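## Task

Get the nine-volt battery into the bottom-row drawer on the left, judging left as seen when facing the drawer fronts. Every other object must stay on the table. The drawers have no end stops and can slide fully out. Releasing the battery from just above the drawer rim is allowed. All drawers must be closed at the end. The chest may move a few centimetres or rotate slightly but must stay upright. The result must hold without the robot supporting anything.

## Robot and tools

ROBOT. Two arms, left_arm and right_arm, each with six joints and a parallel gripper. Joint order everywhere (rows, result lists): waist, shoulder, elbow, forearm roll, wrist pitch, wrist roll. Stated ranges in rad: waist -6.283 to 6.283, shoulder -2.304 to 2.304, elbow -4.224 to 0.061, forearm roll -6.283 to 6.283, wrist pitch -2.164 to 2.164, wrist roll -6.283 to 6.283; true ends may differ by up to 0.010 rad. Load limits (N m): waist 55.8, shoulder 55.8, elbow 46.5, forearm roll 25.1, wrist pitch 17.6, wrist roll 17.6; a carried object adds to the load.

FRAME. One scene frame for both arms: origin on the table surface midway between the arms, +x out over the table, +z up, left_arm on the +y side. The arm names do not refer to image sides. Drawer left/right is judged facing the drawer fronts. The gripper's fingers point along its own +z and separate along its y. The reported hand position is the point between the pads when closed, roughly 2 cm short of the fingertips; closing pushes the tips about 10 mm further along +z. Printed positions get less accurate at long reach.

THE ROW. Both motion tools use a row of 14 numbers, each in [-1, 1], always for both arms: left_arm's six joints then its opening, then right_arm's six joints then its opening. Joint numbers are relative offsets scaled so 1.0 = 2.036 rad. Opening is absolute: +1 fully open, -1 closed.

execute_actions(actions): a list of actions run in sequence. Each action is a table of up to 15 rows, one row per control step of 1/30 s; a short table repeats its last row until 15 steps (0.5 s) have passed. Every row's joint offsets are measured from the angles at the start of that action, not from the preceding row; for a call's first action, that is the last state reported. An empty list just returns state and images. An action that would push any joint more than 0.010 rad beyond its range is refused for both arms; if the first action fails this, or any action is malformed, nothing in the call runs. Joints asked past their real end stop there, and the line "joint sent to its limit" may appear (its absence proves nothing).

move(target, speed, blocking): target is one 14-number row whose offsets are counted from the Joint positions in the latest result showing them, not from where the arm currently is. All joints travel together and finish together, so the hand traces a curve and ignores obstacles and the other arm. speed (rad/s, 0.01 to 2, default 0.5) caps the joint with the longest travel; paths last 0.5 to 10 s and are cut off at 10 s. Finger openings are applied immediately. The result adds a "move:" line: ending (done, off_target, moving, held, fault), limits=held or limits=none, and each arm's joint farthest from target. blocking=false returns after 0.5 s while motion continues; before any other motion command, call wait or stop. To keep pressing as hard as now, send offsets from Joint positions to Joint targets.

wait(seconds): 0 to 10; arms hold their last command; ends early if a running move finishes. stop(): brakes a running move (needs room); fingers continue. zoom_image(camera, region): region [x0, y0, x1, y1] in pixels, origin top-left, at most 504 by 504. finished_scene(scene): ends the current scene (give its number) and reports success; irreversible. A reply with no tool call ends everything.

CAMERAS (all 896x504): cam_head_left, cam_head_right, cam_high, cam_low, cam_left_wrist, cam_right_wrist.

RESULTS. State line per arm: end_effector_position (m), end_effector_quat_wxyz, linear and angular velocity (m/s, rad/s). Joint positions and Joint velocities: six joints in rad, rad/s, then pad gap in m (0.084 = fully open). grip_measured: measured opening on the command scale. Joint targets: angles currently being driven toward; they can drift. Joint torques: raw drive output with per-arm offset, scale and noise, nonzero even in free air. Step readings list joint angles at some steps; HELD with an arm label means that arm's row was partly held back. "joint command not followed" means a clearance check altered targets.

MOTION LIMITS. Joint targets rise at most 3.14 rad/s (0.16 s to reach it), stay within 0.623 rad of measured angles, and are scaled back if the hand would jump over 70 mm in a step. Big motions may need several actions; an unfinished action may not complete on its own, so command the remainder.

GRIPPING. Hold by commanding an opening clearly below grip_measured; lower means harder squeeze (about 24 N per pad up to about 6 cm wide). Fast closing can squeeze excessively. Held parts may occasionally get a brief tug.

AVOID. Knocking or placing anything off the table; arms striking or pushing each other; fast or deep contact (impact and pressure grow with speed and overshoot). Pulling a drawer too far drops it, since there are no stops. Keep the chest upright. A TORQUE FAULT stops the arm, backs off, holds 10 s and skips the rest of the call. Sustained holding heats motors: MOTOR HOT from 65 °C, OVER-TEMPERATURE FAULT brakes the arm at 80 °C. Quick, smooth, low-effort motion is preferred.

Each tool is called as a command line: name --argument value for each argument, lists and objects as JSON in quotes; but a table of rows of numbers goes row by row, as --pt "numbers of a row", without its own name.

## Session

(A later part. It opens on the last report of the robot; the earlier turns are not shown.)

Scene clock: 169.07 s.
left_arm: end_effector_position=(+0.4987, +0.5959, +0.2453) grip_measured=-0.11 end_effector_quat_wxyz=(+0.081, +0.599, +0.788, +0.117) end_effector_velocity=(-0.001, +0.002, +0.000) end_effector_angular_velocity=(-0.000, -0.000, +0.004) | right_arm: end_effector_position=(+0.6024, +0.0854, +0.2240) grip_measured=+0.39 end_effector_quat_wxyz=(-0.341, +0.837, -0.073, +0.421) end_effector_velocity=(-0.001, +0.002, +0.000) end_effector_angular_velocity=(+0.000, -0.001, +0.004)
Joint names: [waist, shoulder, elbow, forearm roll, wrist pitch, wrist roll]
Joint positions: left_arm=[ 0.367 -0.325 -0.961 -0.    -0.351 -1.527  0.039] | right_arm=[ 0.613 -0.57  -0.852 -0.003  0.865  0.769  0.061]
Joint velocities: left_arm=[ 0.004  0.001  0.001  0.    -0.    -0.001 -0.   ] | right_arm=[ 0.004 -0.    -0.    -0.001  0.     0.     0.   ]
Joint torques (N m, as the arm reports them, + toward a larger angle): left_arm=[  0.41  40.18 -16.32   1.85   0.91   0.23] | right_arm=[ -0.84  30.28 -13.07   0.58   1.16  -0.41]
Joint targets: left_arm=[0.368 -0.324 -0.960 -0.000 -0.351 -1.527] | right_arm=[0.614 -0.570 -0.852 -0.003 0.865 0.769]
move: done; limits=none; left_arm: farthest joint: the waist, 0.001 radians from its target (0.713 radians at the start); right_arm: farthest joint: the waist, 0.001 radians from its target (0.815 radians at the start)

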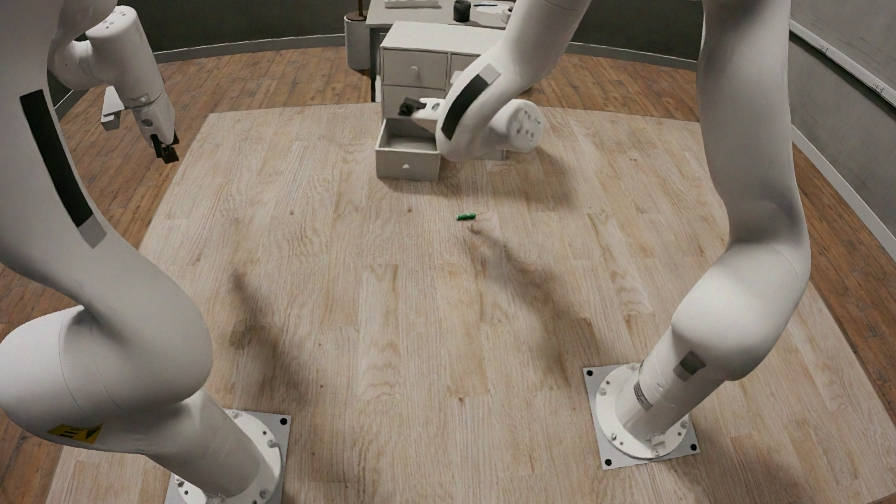

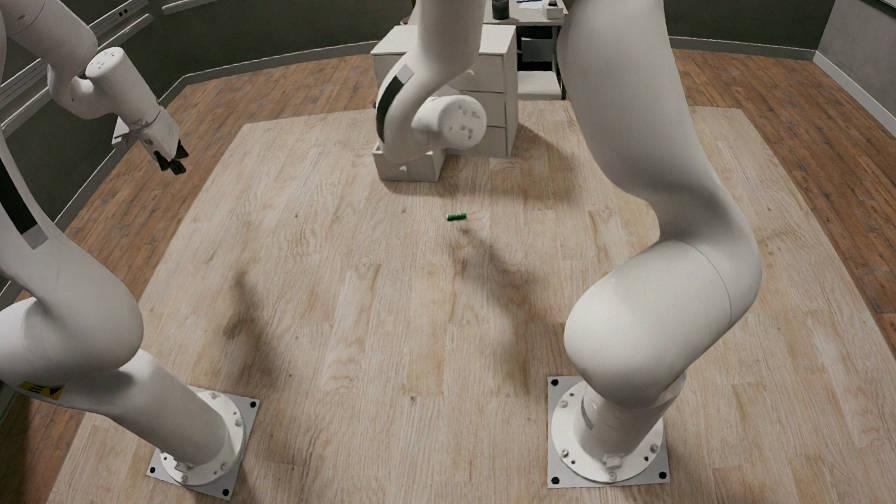

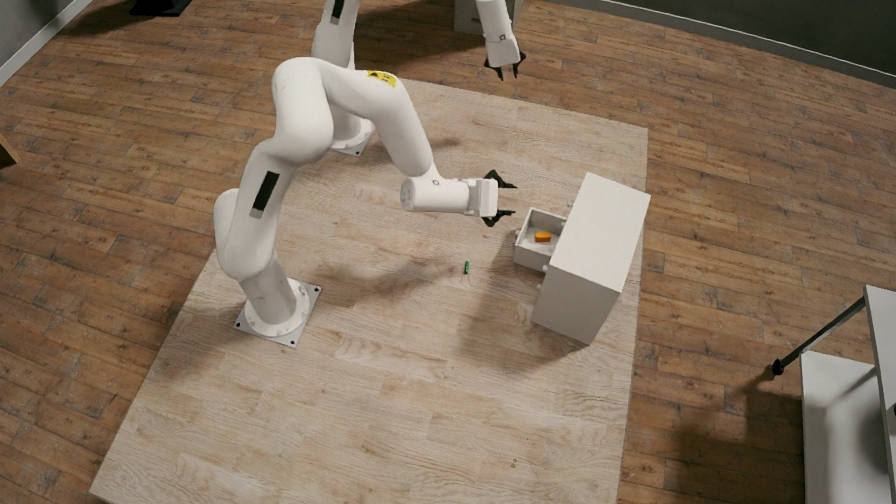

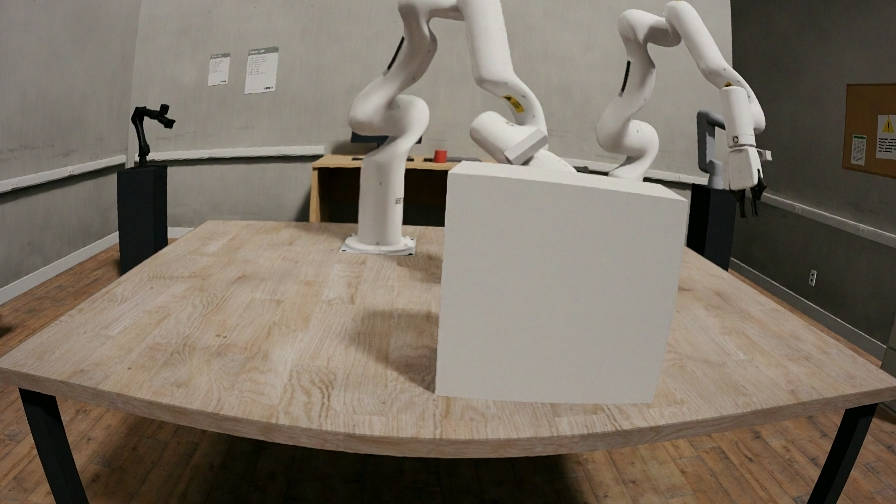

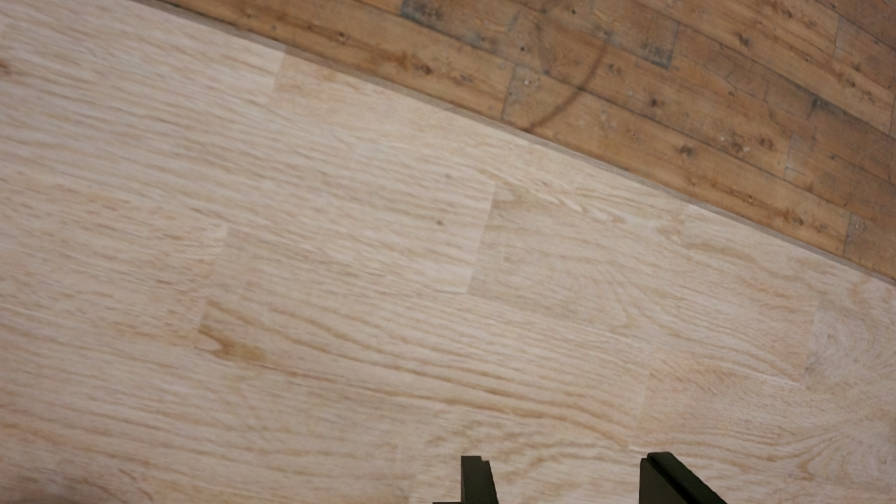

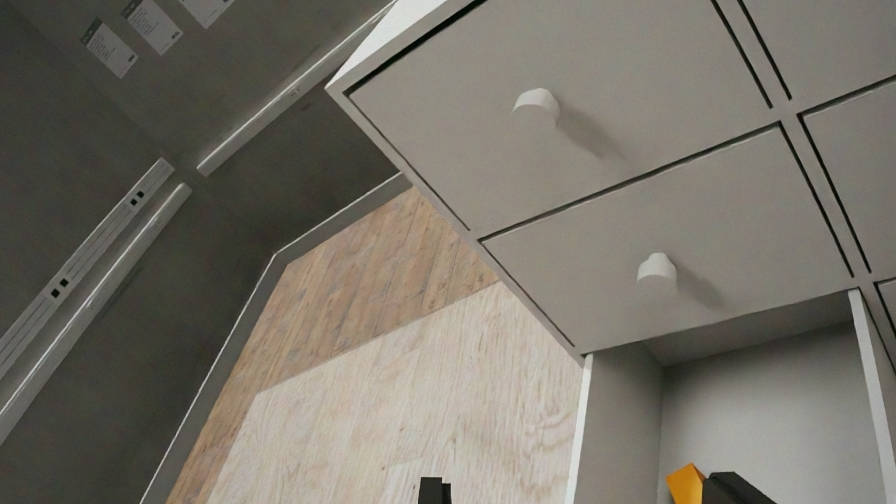

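Reverse sequence.

move --target '[0,0,0,0,0,0,-0.1, 0,-0.15,-0.05,0,0,0,0.4]' --speed 0.4

move --target '[0,0,0,0,0,0,-0.1, 0,-0.03,-0.075,0,-0.045,0,0.4]' --speed 0.15

move --target '[0,0,0,0,0,0,-0.1, -0.0226,-0.037,-0.0855,0,-0.0486,0,0.4]' --speed 0.1

move --target '[0,0,0,0,0,0,-0.1, -0.0206,-0.051,-0.1075,0,-0.054,0,0.4]' --speed 0.1

Scene clock: 175.60 s.
left_arm: end_effector_position=(+0.4987, +0.5959, +0.2453) grip_measured=-0.11 end_effector_quat_wxyz=(+0.081, +0.599, +0.788, +0.117) end_effector_velocity=(-0.001, -0.000, -0.000) end_effector_angular_velocity=(-0.000, +0.000, +0.000) | right_arm: end_effector_position=(+0.5896, +0.0768, +0.0577) grip_measured=+0.39 end_effector_quat_wxyz=(-0.286, +0.887, -0.078, +0.353) end_effector_velocity=(-0.001, -0.001, -0.003) end_effector_angular_velocity=(-0.002, +0.003, +0.001)
Joint names: [waist, shoulder, elbow, forearm roll, wrist pitch, wrist roll]
Joint positions: left_arm=[ 0.367 -0.325 -0.961 -0.    -0.351 -1.527  0.039] | right_arm=[ 0.613 -0.875 -0.954 -0.003  0.865  0.769  0.061]
Joint velocities: left_arm=[ 0.     0.001  0.001 -0.001 -0.     0.    -0.   ] | right_arm=[ 0.    -0.003  0.001 -0.     0.     0.    -0.   ]
Joint torques (N m, as the arm reports them, + toward a larger angle): left_arm=[  2.61  42.18 -14.92   2.38   0.7    0.08] | right_arm=[ -0.66  34.73 -10.29   0.38   0.95  -0.53]
Joint targets: left_arm=[0.367 -0.325 -0.961 -0.000 -0.351 -1.527] | right_arm=[0.613 -0.876 -0.954 -0.003 0.865 0.769]
move: done; limits=none; left_arm: farthest joint: the waist, 0.000 radians from its target (0.001 radians at the start); right_arm: farthest joint: the waist, 0.000 radians from its target (0.001 radians at the start)

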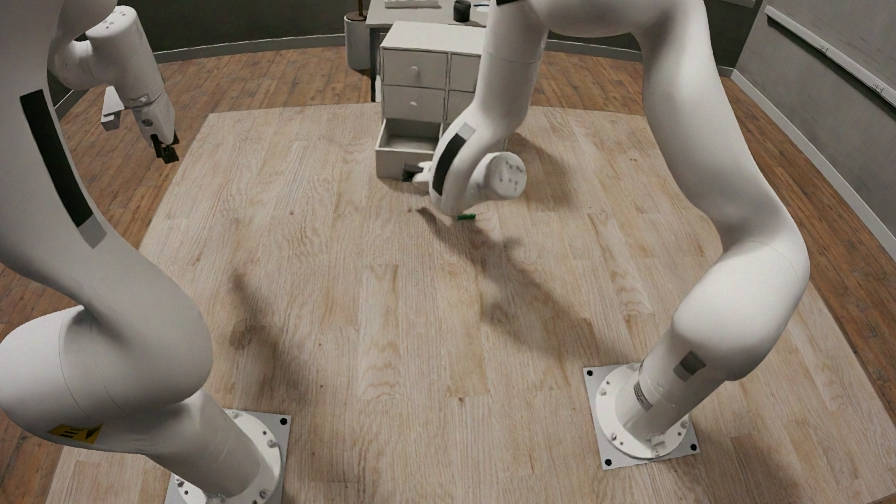

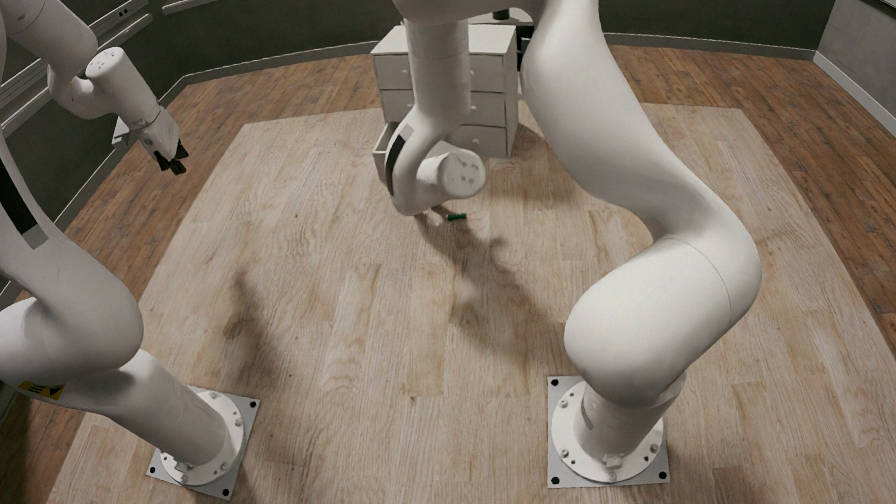

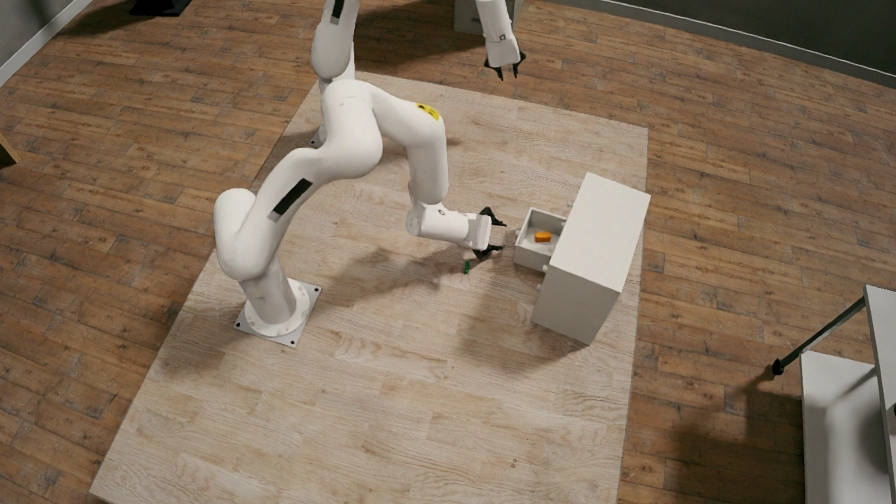

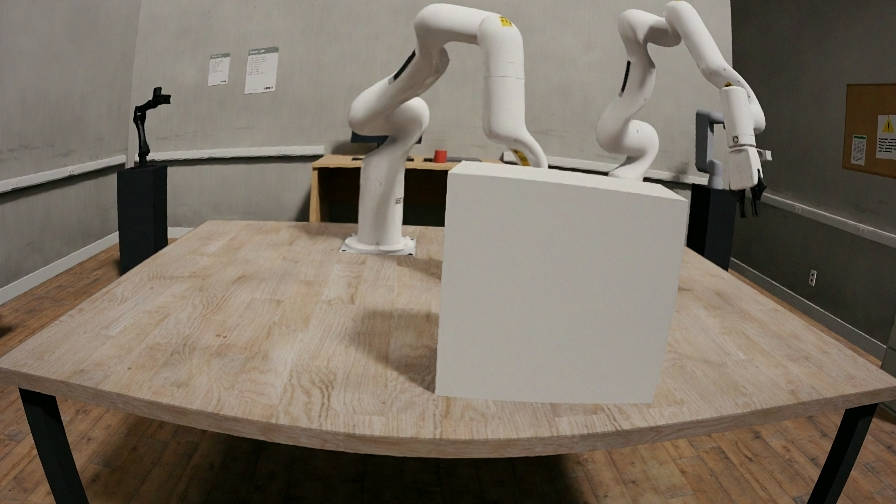

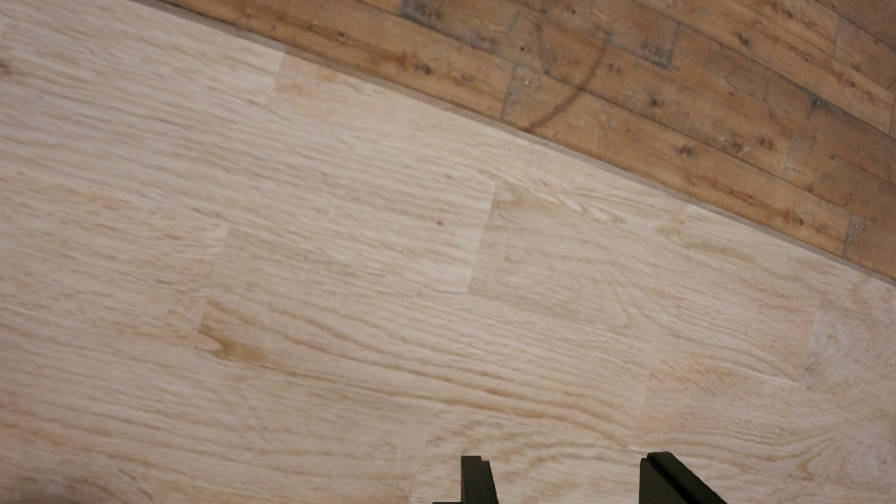

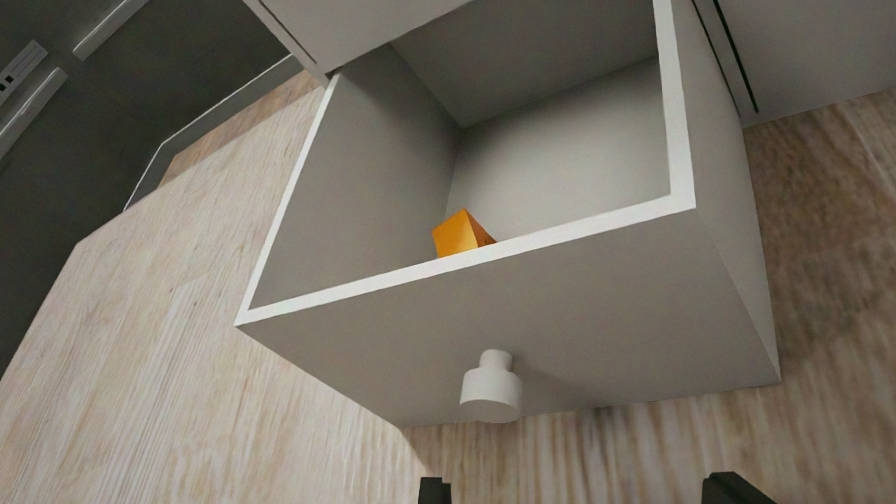

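Scene clock: 176.97 s.
left_arm: end_effector_position=(+0.4987, +0.5959, +0.2453) grip_measured=-0.11 end_effector_quat_wxyz=(+0.081, +0.599, +0.788, +0.117) end_effector_velocity=(-0.000, +0.000, -0.000) end_effector_angular_velocity=(+0.000, +0.001, -0.001) | right_arm: end_effector_position=(+0.6324, +0.1056, +0.0573) grip_measured=+0.39 end_effector_quat_wxyz=(-0.286, +0.887, -0.078, +0.353) end_effector_velocity=(+0.000, +0.000, -0.000) end_effector_angular_velocity=(-0.000, +0.001, -0.000)
Joint names: [waist, shoulder, elbow, forearm roll, wrist pitch, wrist roll]
Joint positions: left_arm=[ 0.367 -0.325 -0.961 -0.    -0.351 -1.527  0.039] | right_arm=[ 0.613 -0.936 -1.106 -0.003  0.773  0.769  0.061]
Joint velocities: left_arm=[ 0.     0.     0.001  0.     0.     0.    -0.   ] | right_arm=[ 0.    -0.    -0.001  0.    -0.001 -0.     0.   ]
Joint torques (N m, as the arm reports them, + toward a larger angle): left_arm=[  0.62  41.55 -13.55   2.64   0.58   0.18] | right_arm=[ -1.41  35.65 -11.46   1.3    1.12  -0.13]
Joint targets: left_arm=[0.367 -0.325 -0.961 -0.000 -0.351 -1.527] | right_arm=[0.613 -0.936 -1.107 -0.003 0.773 0.769]
move: done; limits=none; left_arm: farthest joint: the waist, 0.000 radians from its target (0.000 radians at the start); right_arm: farthest joint: the waist, 0.000 radians from its target (0.000 radians at the start)

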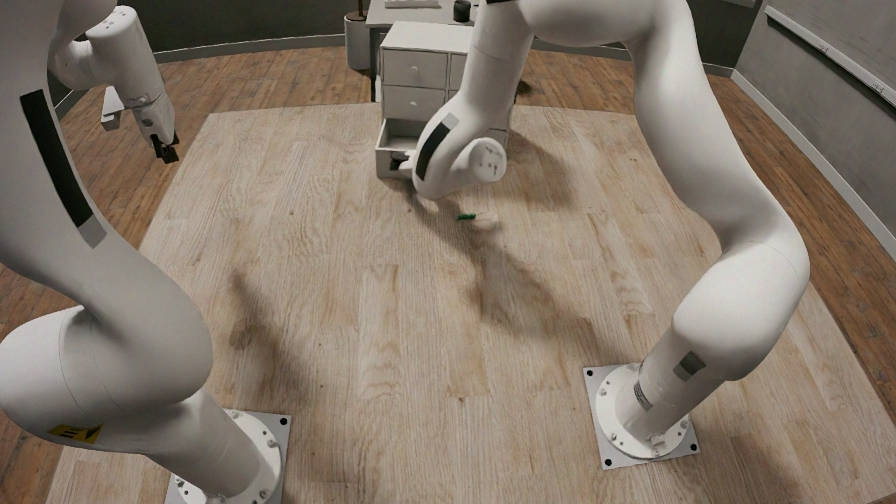

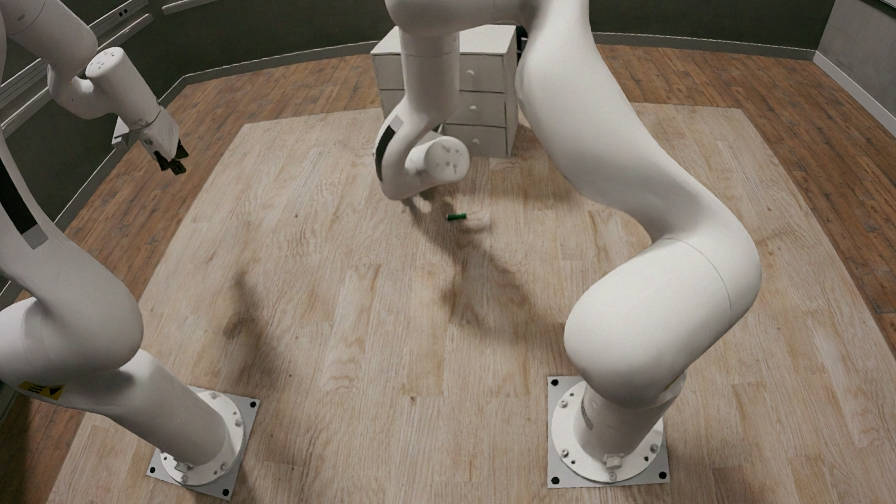

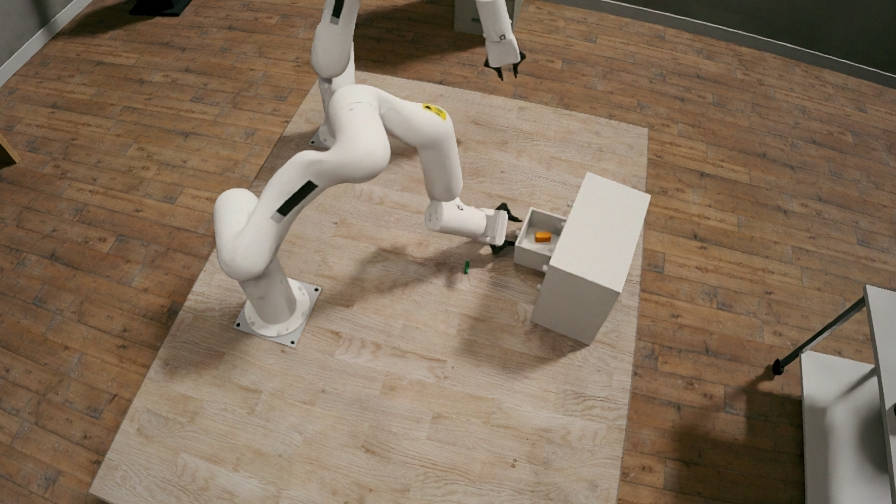

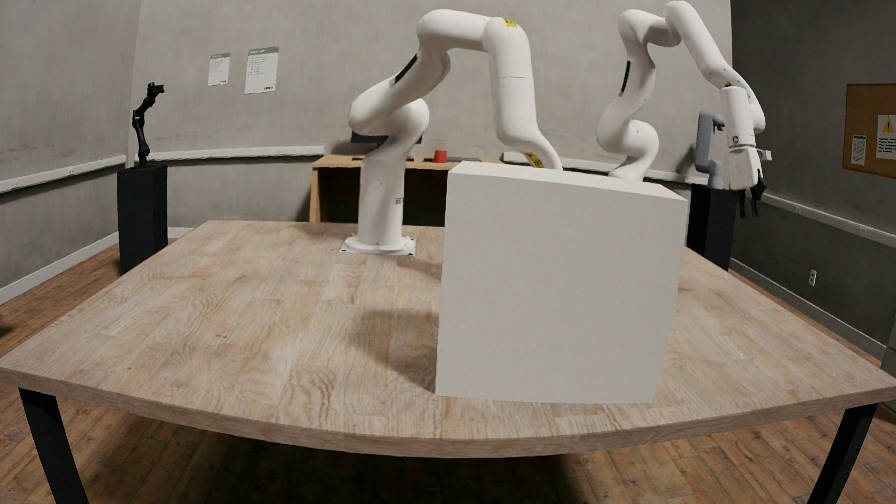

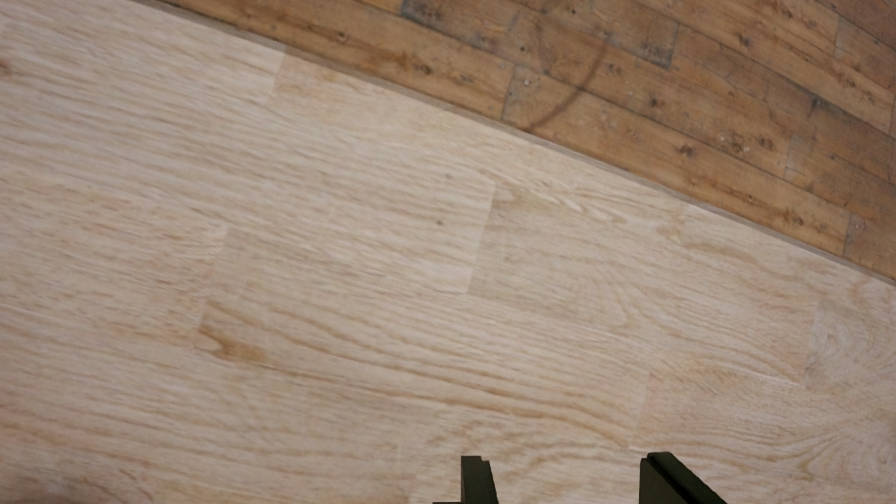

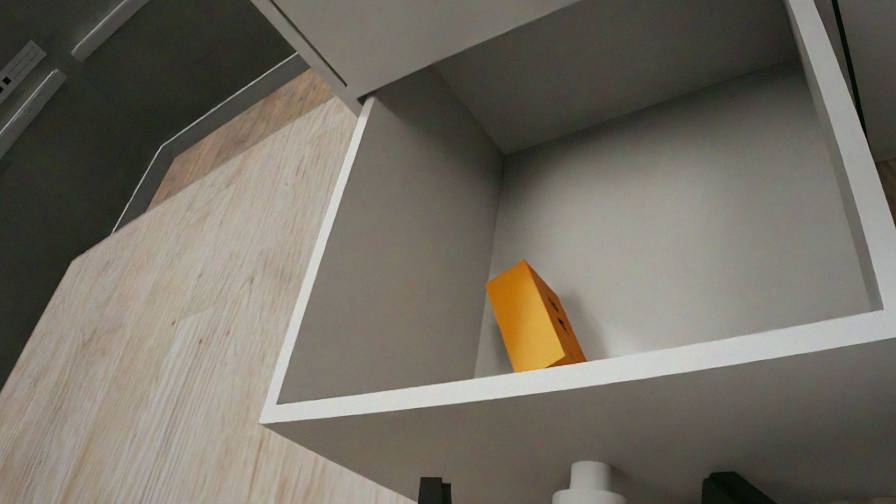

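Scene clock: 179.00 s.
left_arm: end_effector_position=(+0.4987, +0.5959, +0.2453) grip_measured=-0.11 end_effector_quat_wxyz=(+0.081, +0.599, +0.788, +0.117) end_effector_velocity=(-0.001, -0.001, -0.002) end_effector_angular_velocity=(-0.002, +0.005, +0.000) | right_arm: end_effector_position=(+0.6969, +0.1054, +0.0566) grip_measured=+0.39 end_effector_quat_wxyz=(-0.278, +0.885, -0.098, +0.359) end_effector_velocity=(-0.001, +0.001, -0.000) end_effector_angular_velocity=(-0.001, +0.001, +0.002)
Joint names: [waist, shoulder, elbow, forearm roll, wrist pitch, wrist roll]
Joint positions: left_arm=[ 0.367 -0.325 -0.961 -0.    -0.351 -1.527  0.039] | right_arm=[ 0.567 -1.011 -1.28  -0.003  0.674  0.769  0.061]
Joint velocities: left_arm=[-0.    -0.003  0.002 -0.    -0.    -0.    -0.   ] | right_arm=[ 0.001 -0.     0.    -0.    -0.001 -0.     0.   ]
Joint torques (N m, as the arm reports them, + toward a larger angle): left_arm=[  2.18  40.24 -15.08   3.16   0.7    0.35] | right_arm=[  0.96  42.75 -12.88   0.52   1.21  -0.28]
Joint targets: left_arm=[0.367 -0.325 -0.961 -0.000 -0.351 -1.527] | right_arm=[0.567 -1.011 -1.280 -0.003 0.674 0.769]
move: done; limits=none; left_arm: farthest joint: the waist, 0.000 radians from its target (0.000 radians at the start); right_arm: farthest joint: the waist, 0.000 radians from its target (0.046 radians at the start)

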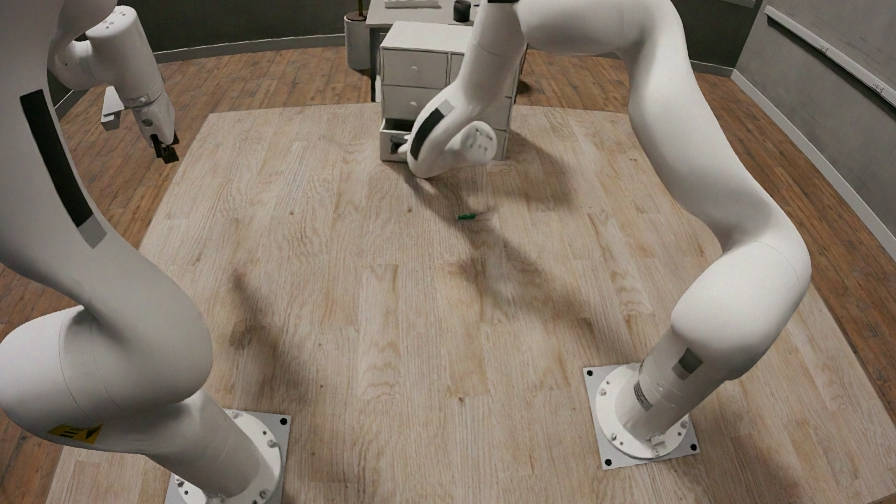

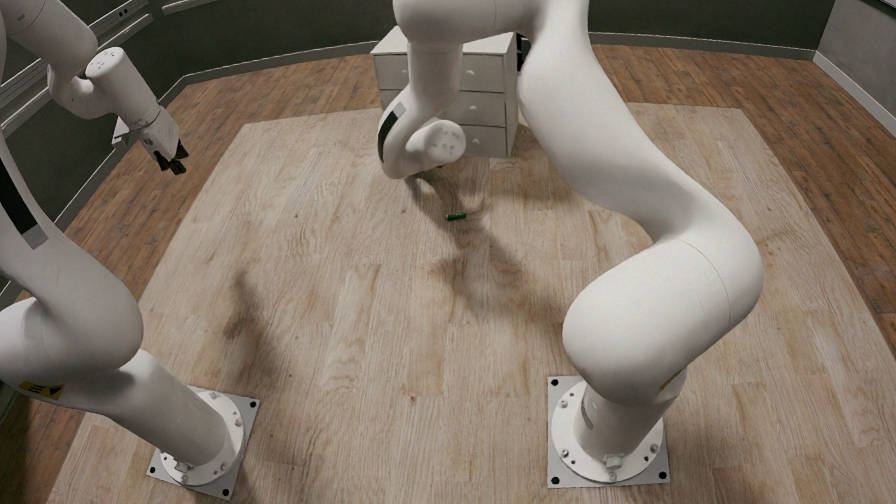

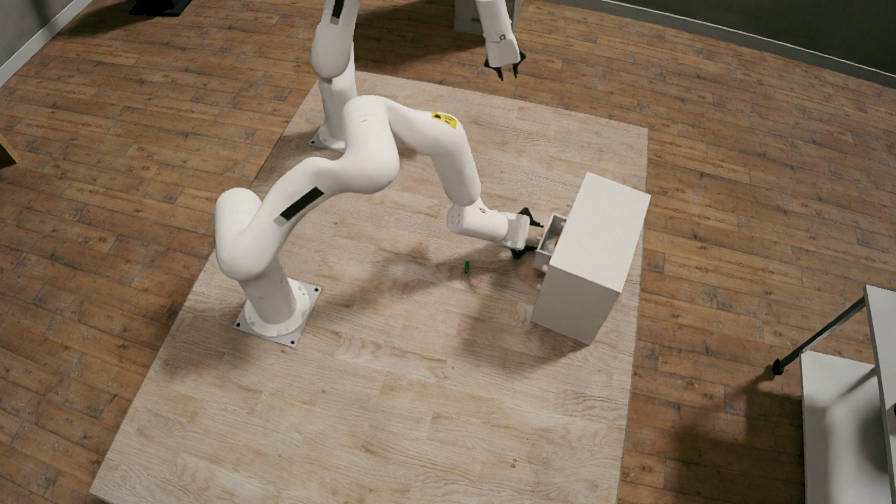

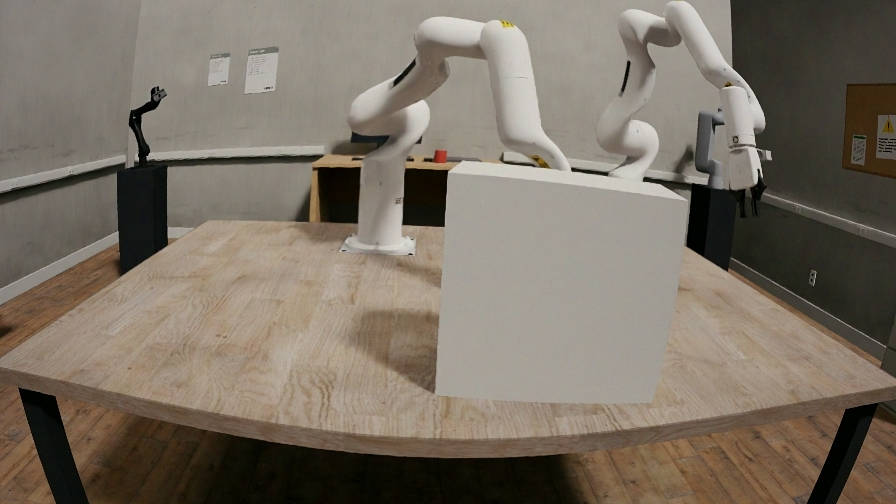

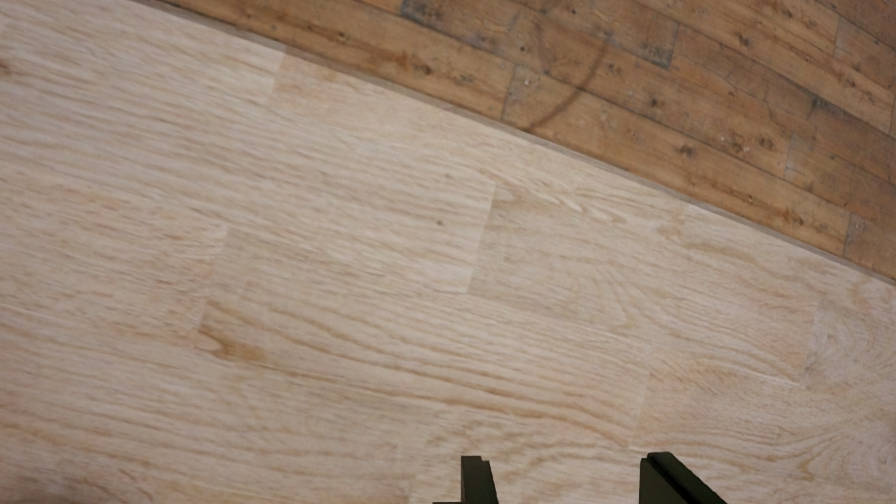

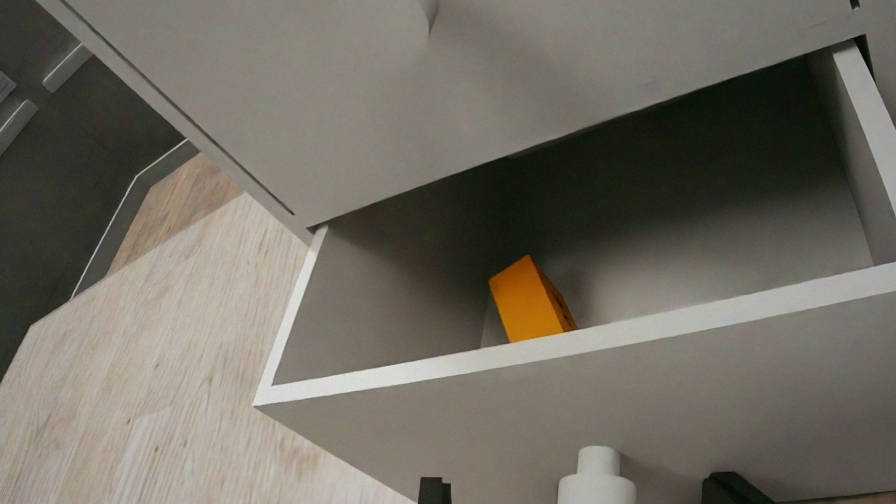

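Scene clock: 181.53 s.
left_arm: end_effector_position=(+0.4987, +0.5959, +0.2453) grip_measured=-0.11 end_effector_quat_wxyz=(+0.081, +0.599, +0.788, +0.117) end_effector_velocity=(-0.000, -0.000, -0.000) end_effector_angular_velocity=(-0.001, +0.001, +0.003) | right_arm: end_effector_position=(+0.7668, +0.1064, +0.0539) grip_measured=+0.39 end_effector_quat_wxyz=(-0.271, +0.882, -0.116, +0.367) end_effector_velocity=(+0.002, -0.002, +0.002) end_effector_angular_velocity=(+0.002, -0.003, -0.003)
Joint names: [waist, shoulder, elbow, forearm roll, wrist pitch, wrist roll]
Joint positions: left_arm=[ 0.367 -0.325 -0.961 -0.    -0.351 -1.527  0.039] | right_arm=[ 0.525 -1.115 -1.499 -0.003  0.564  0.769  0.061]
Joint velocities: left_arm=[-0.    -0.     0.001 -0.    -0.    -0.003 -0.   ] | right_arm=[-0.003  0.001 -0.001  0.     0.002 -0.     0.   ]
Joint torques (N m, as the arm reports them, + toward a larger angle): left_arm=[ -3.26  43.48 -15.25   1.86   0.59   0.05] | right_arm=[ -7.28  48.9  -17.63   1.68   2.34  -0.49]
Joint targets: left_arm=[0.367 -0.325 -0.961 -0.000 -0.351 -1.527] | right_arm=[0.525 -1.115 -1.499 -0.003 0.564 0.769]
move: done; limits=none; left_arm: farthest joint: the waist, 0.000 radians from its target (0.000 radians at the start); right_arm: farthest joint: the waist, 0.000 radians from its target (0.042 radians at the start)

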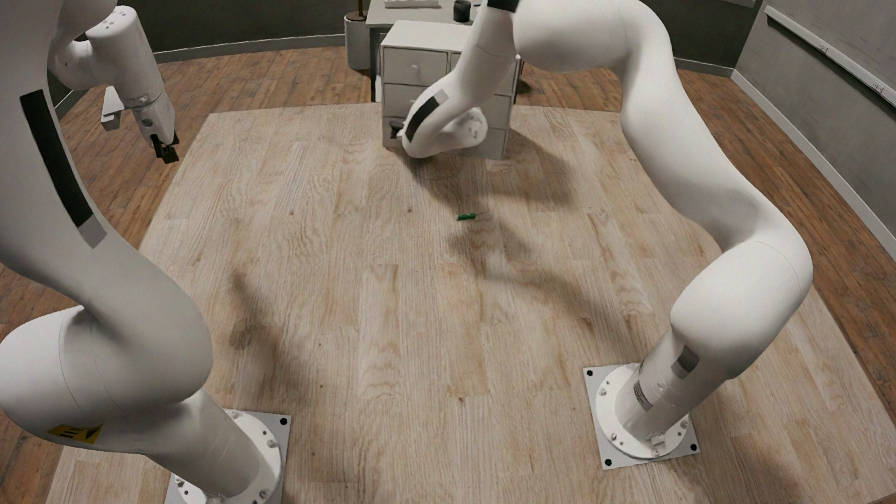

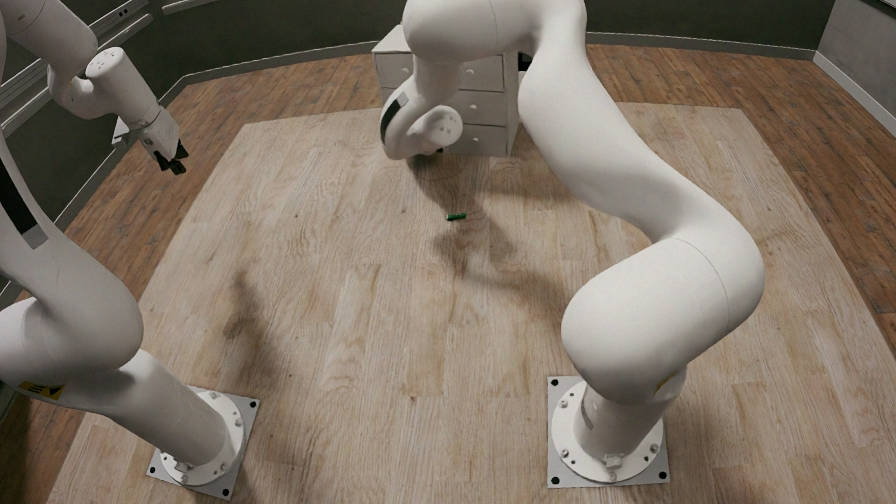

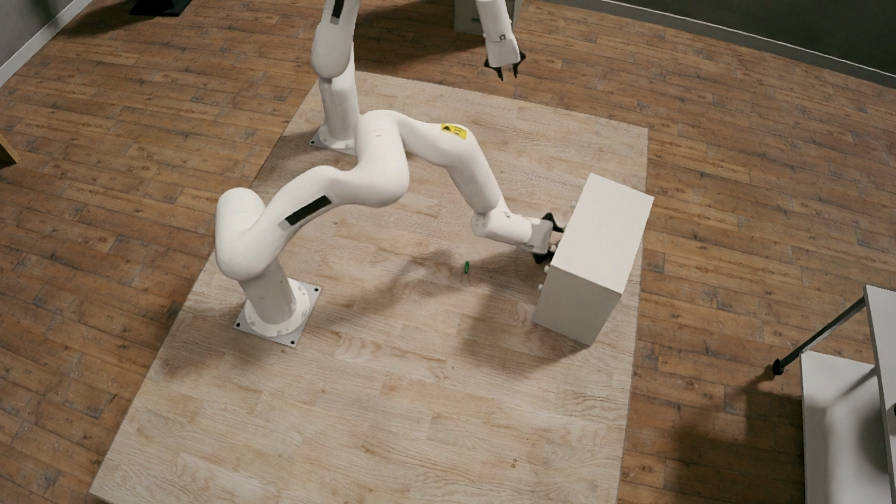

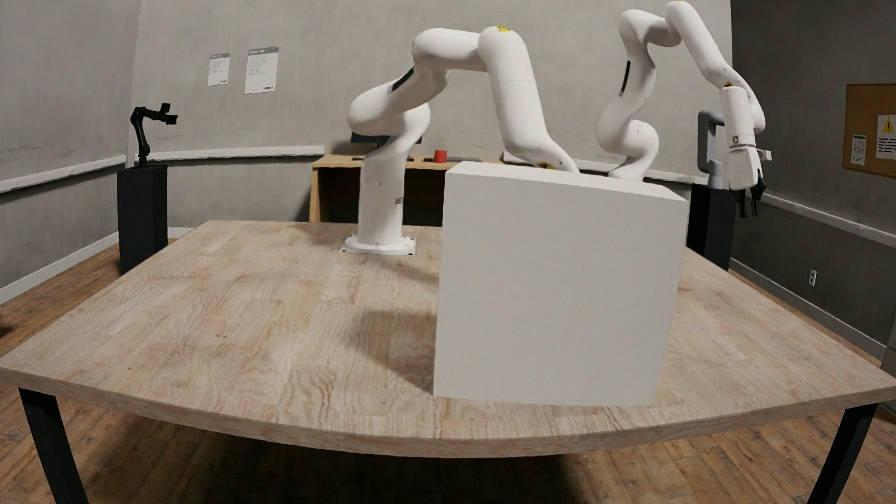

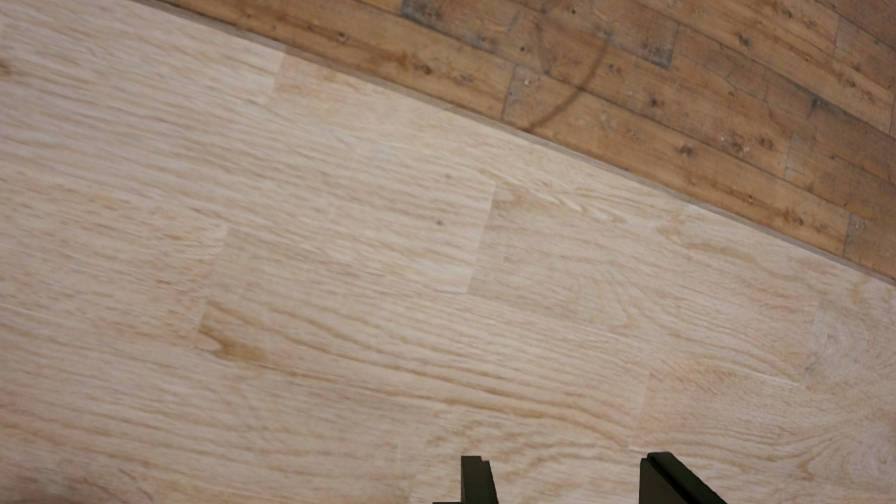

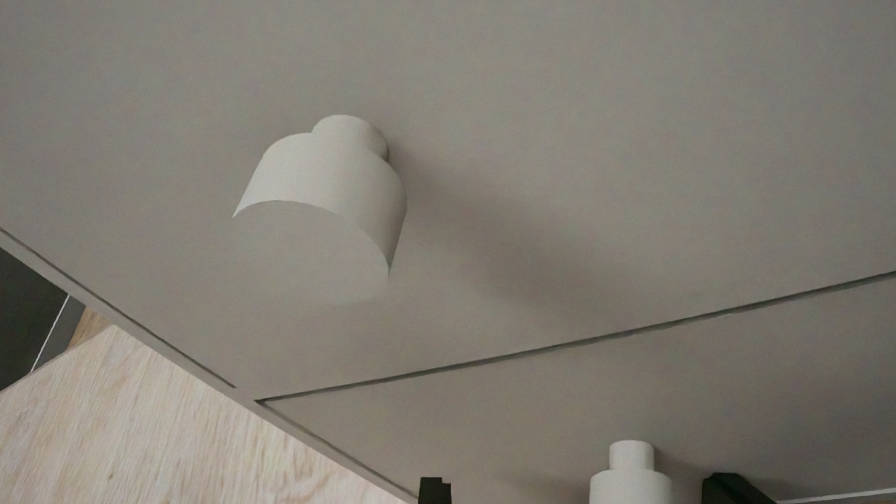

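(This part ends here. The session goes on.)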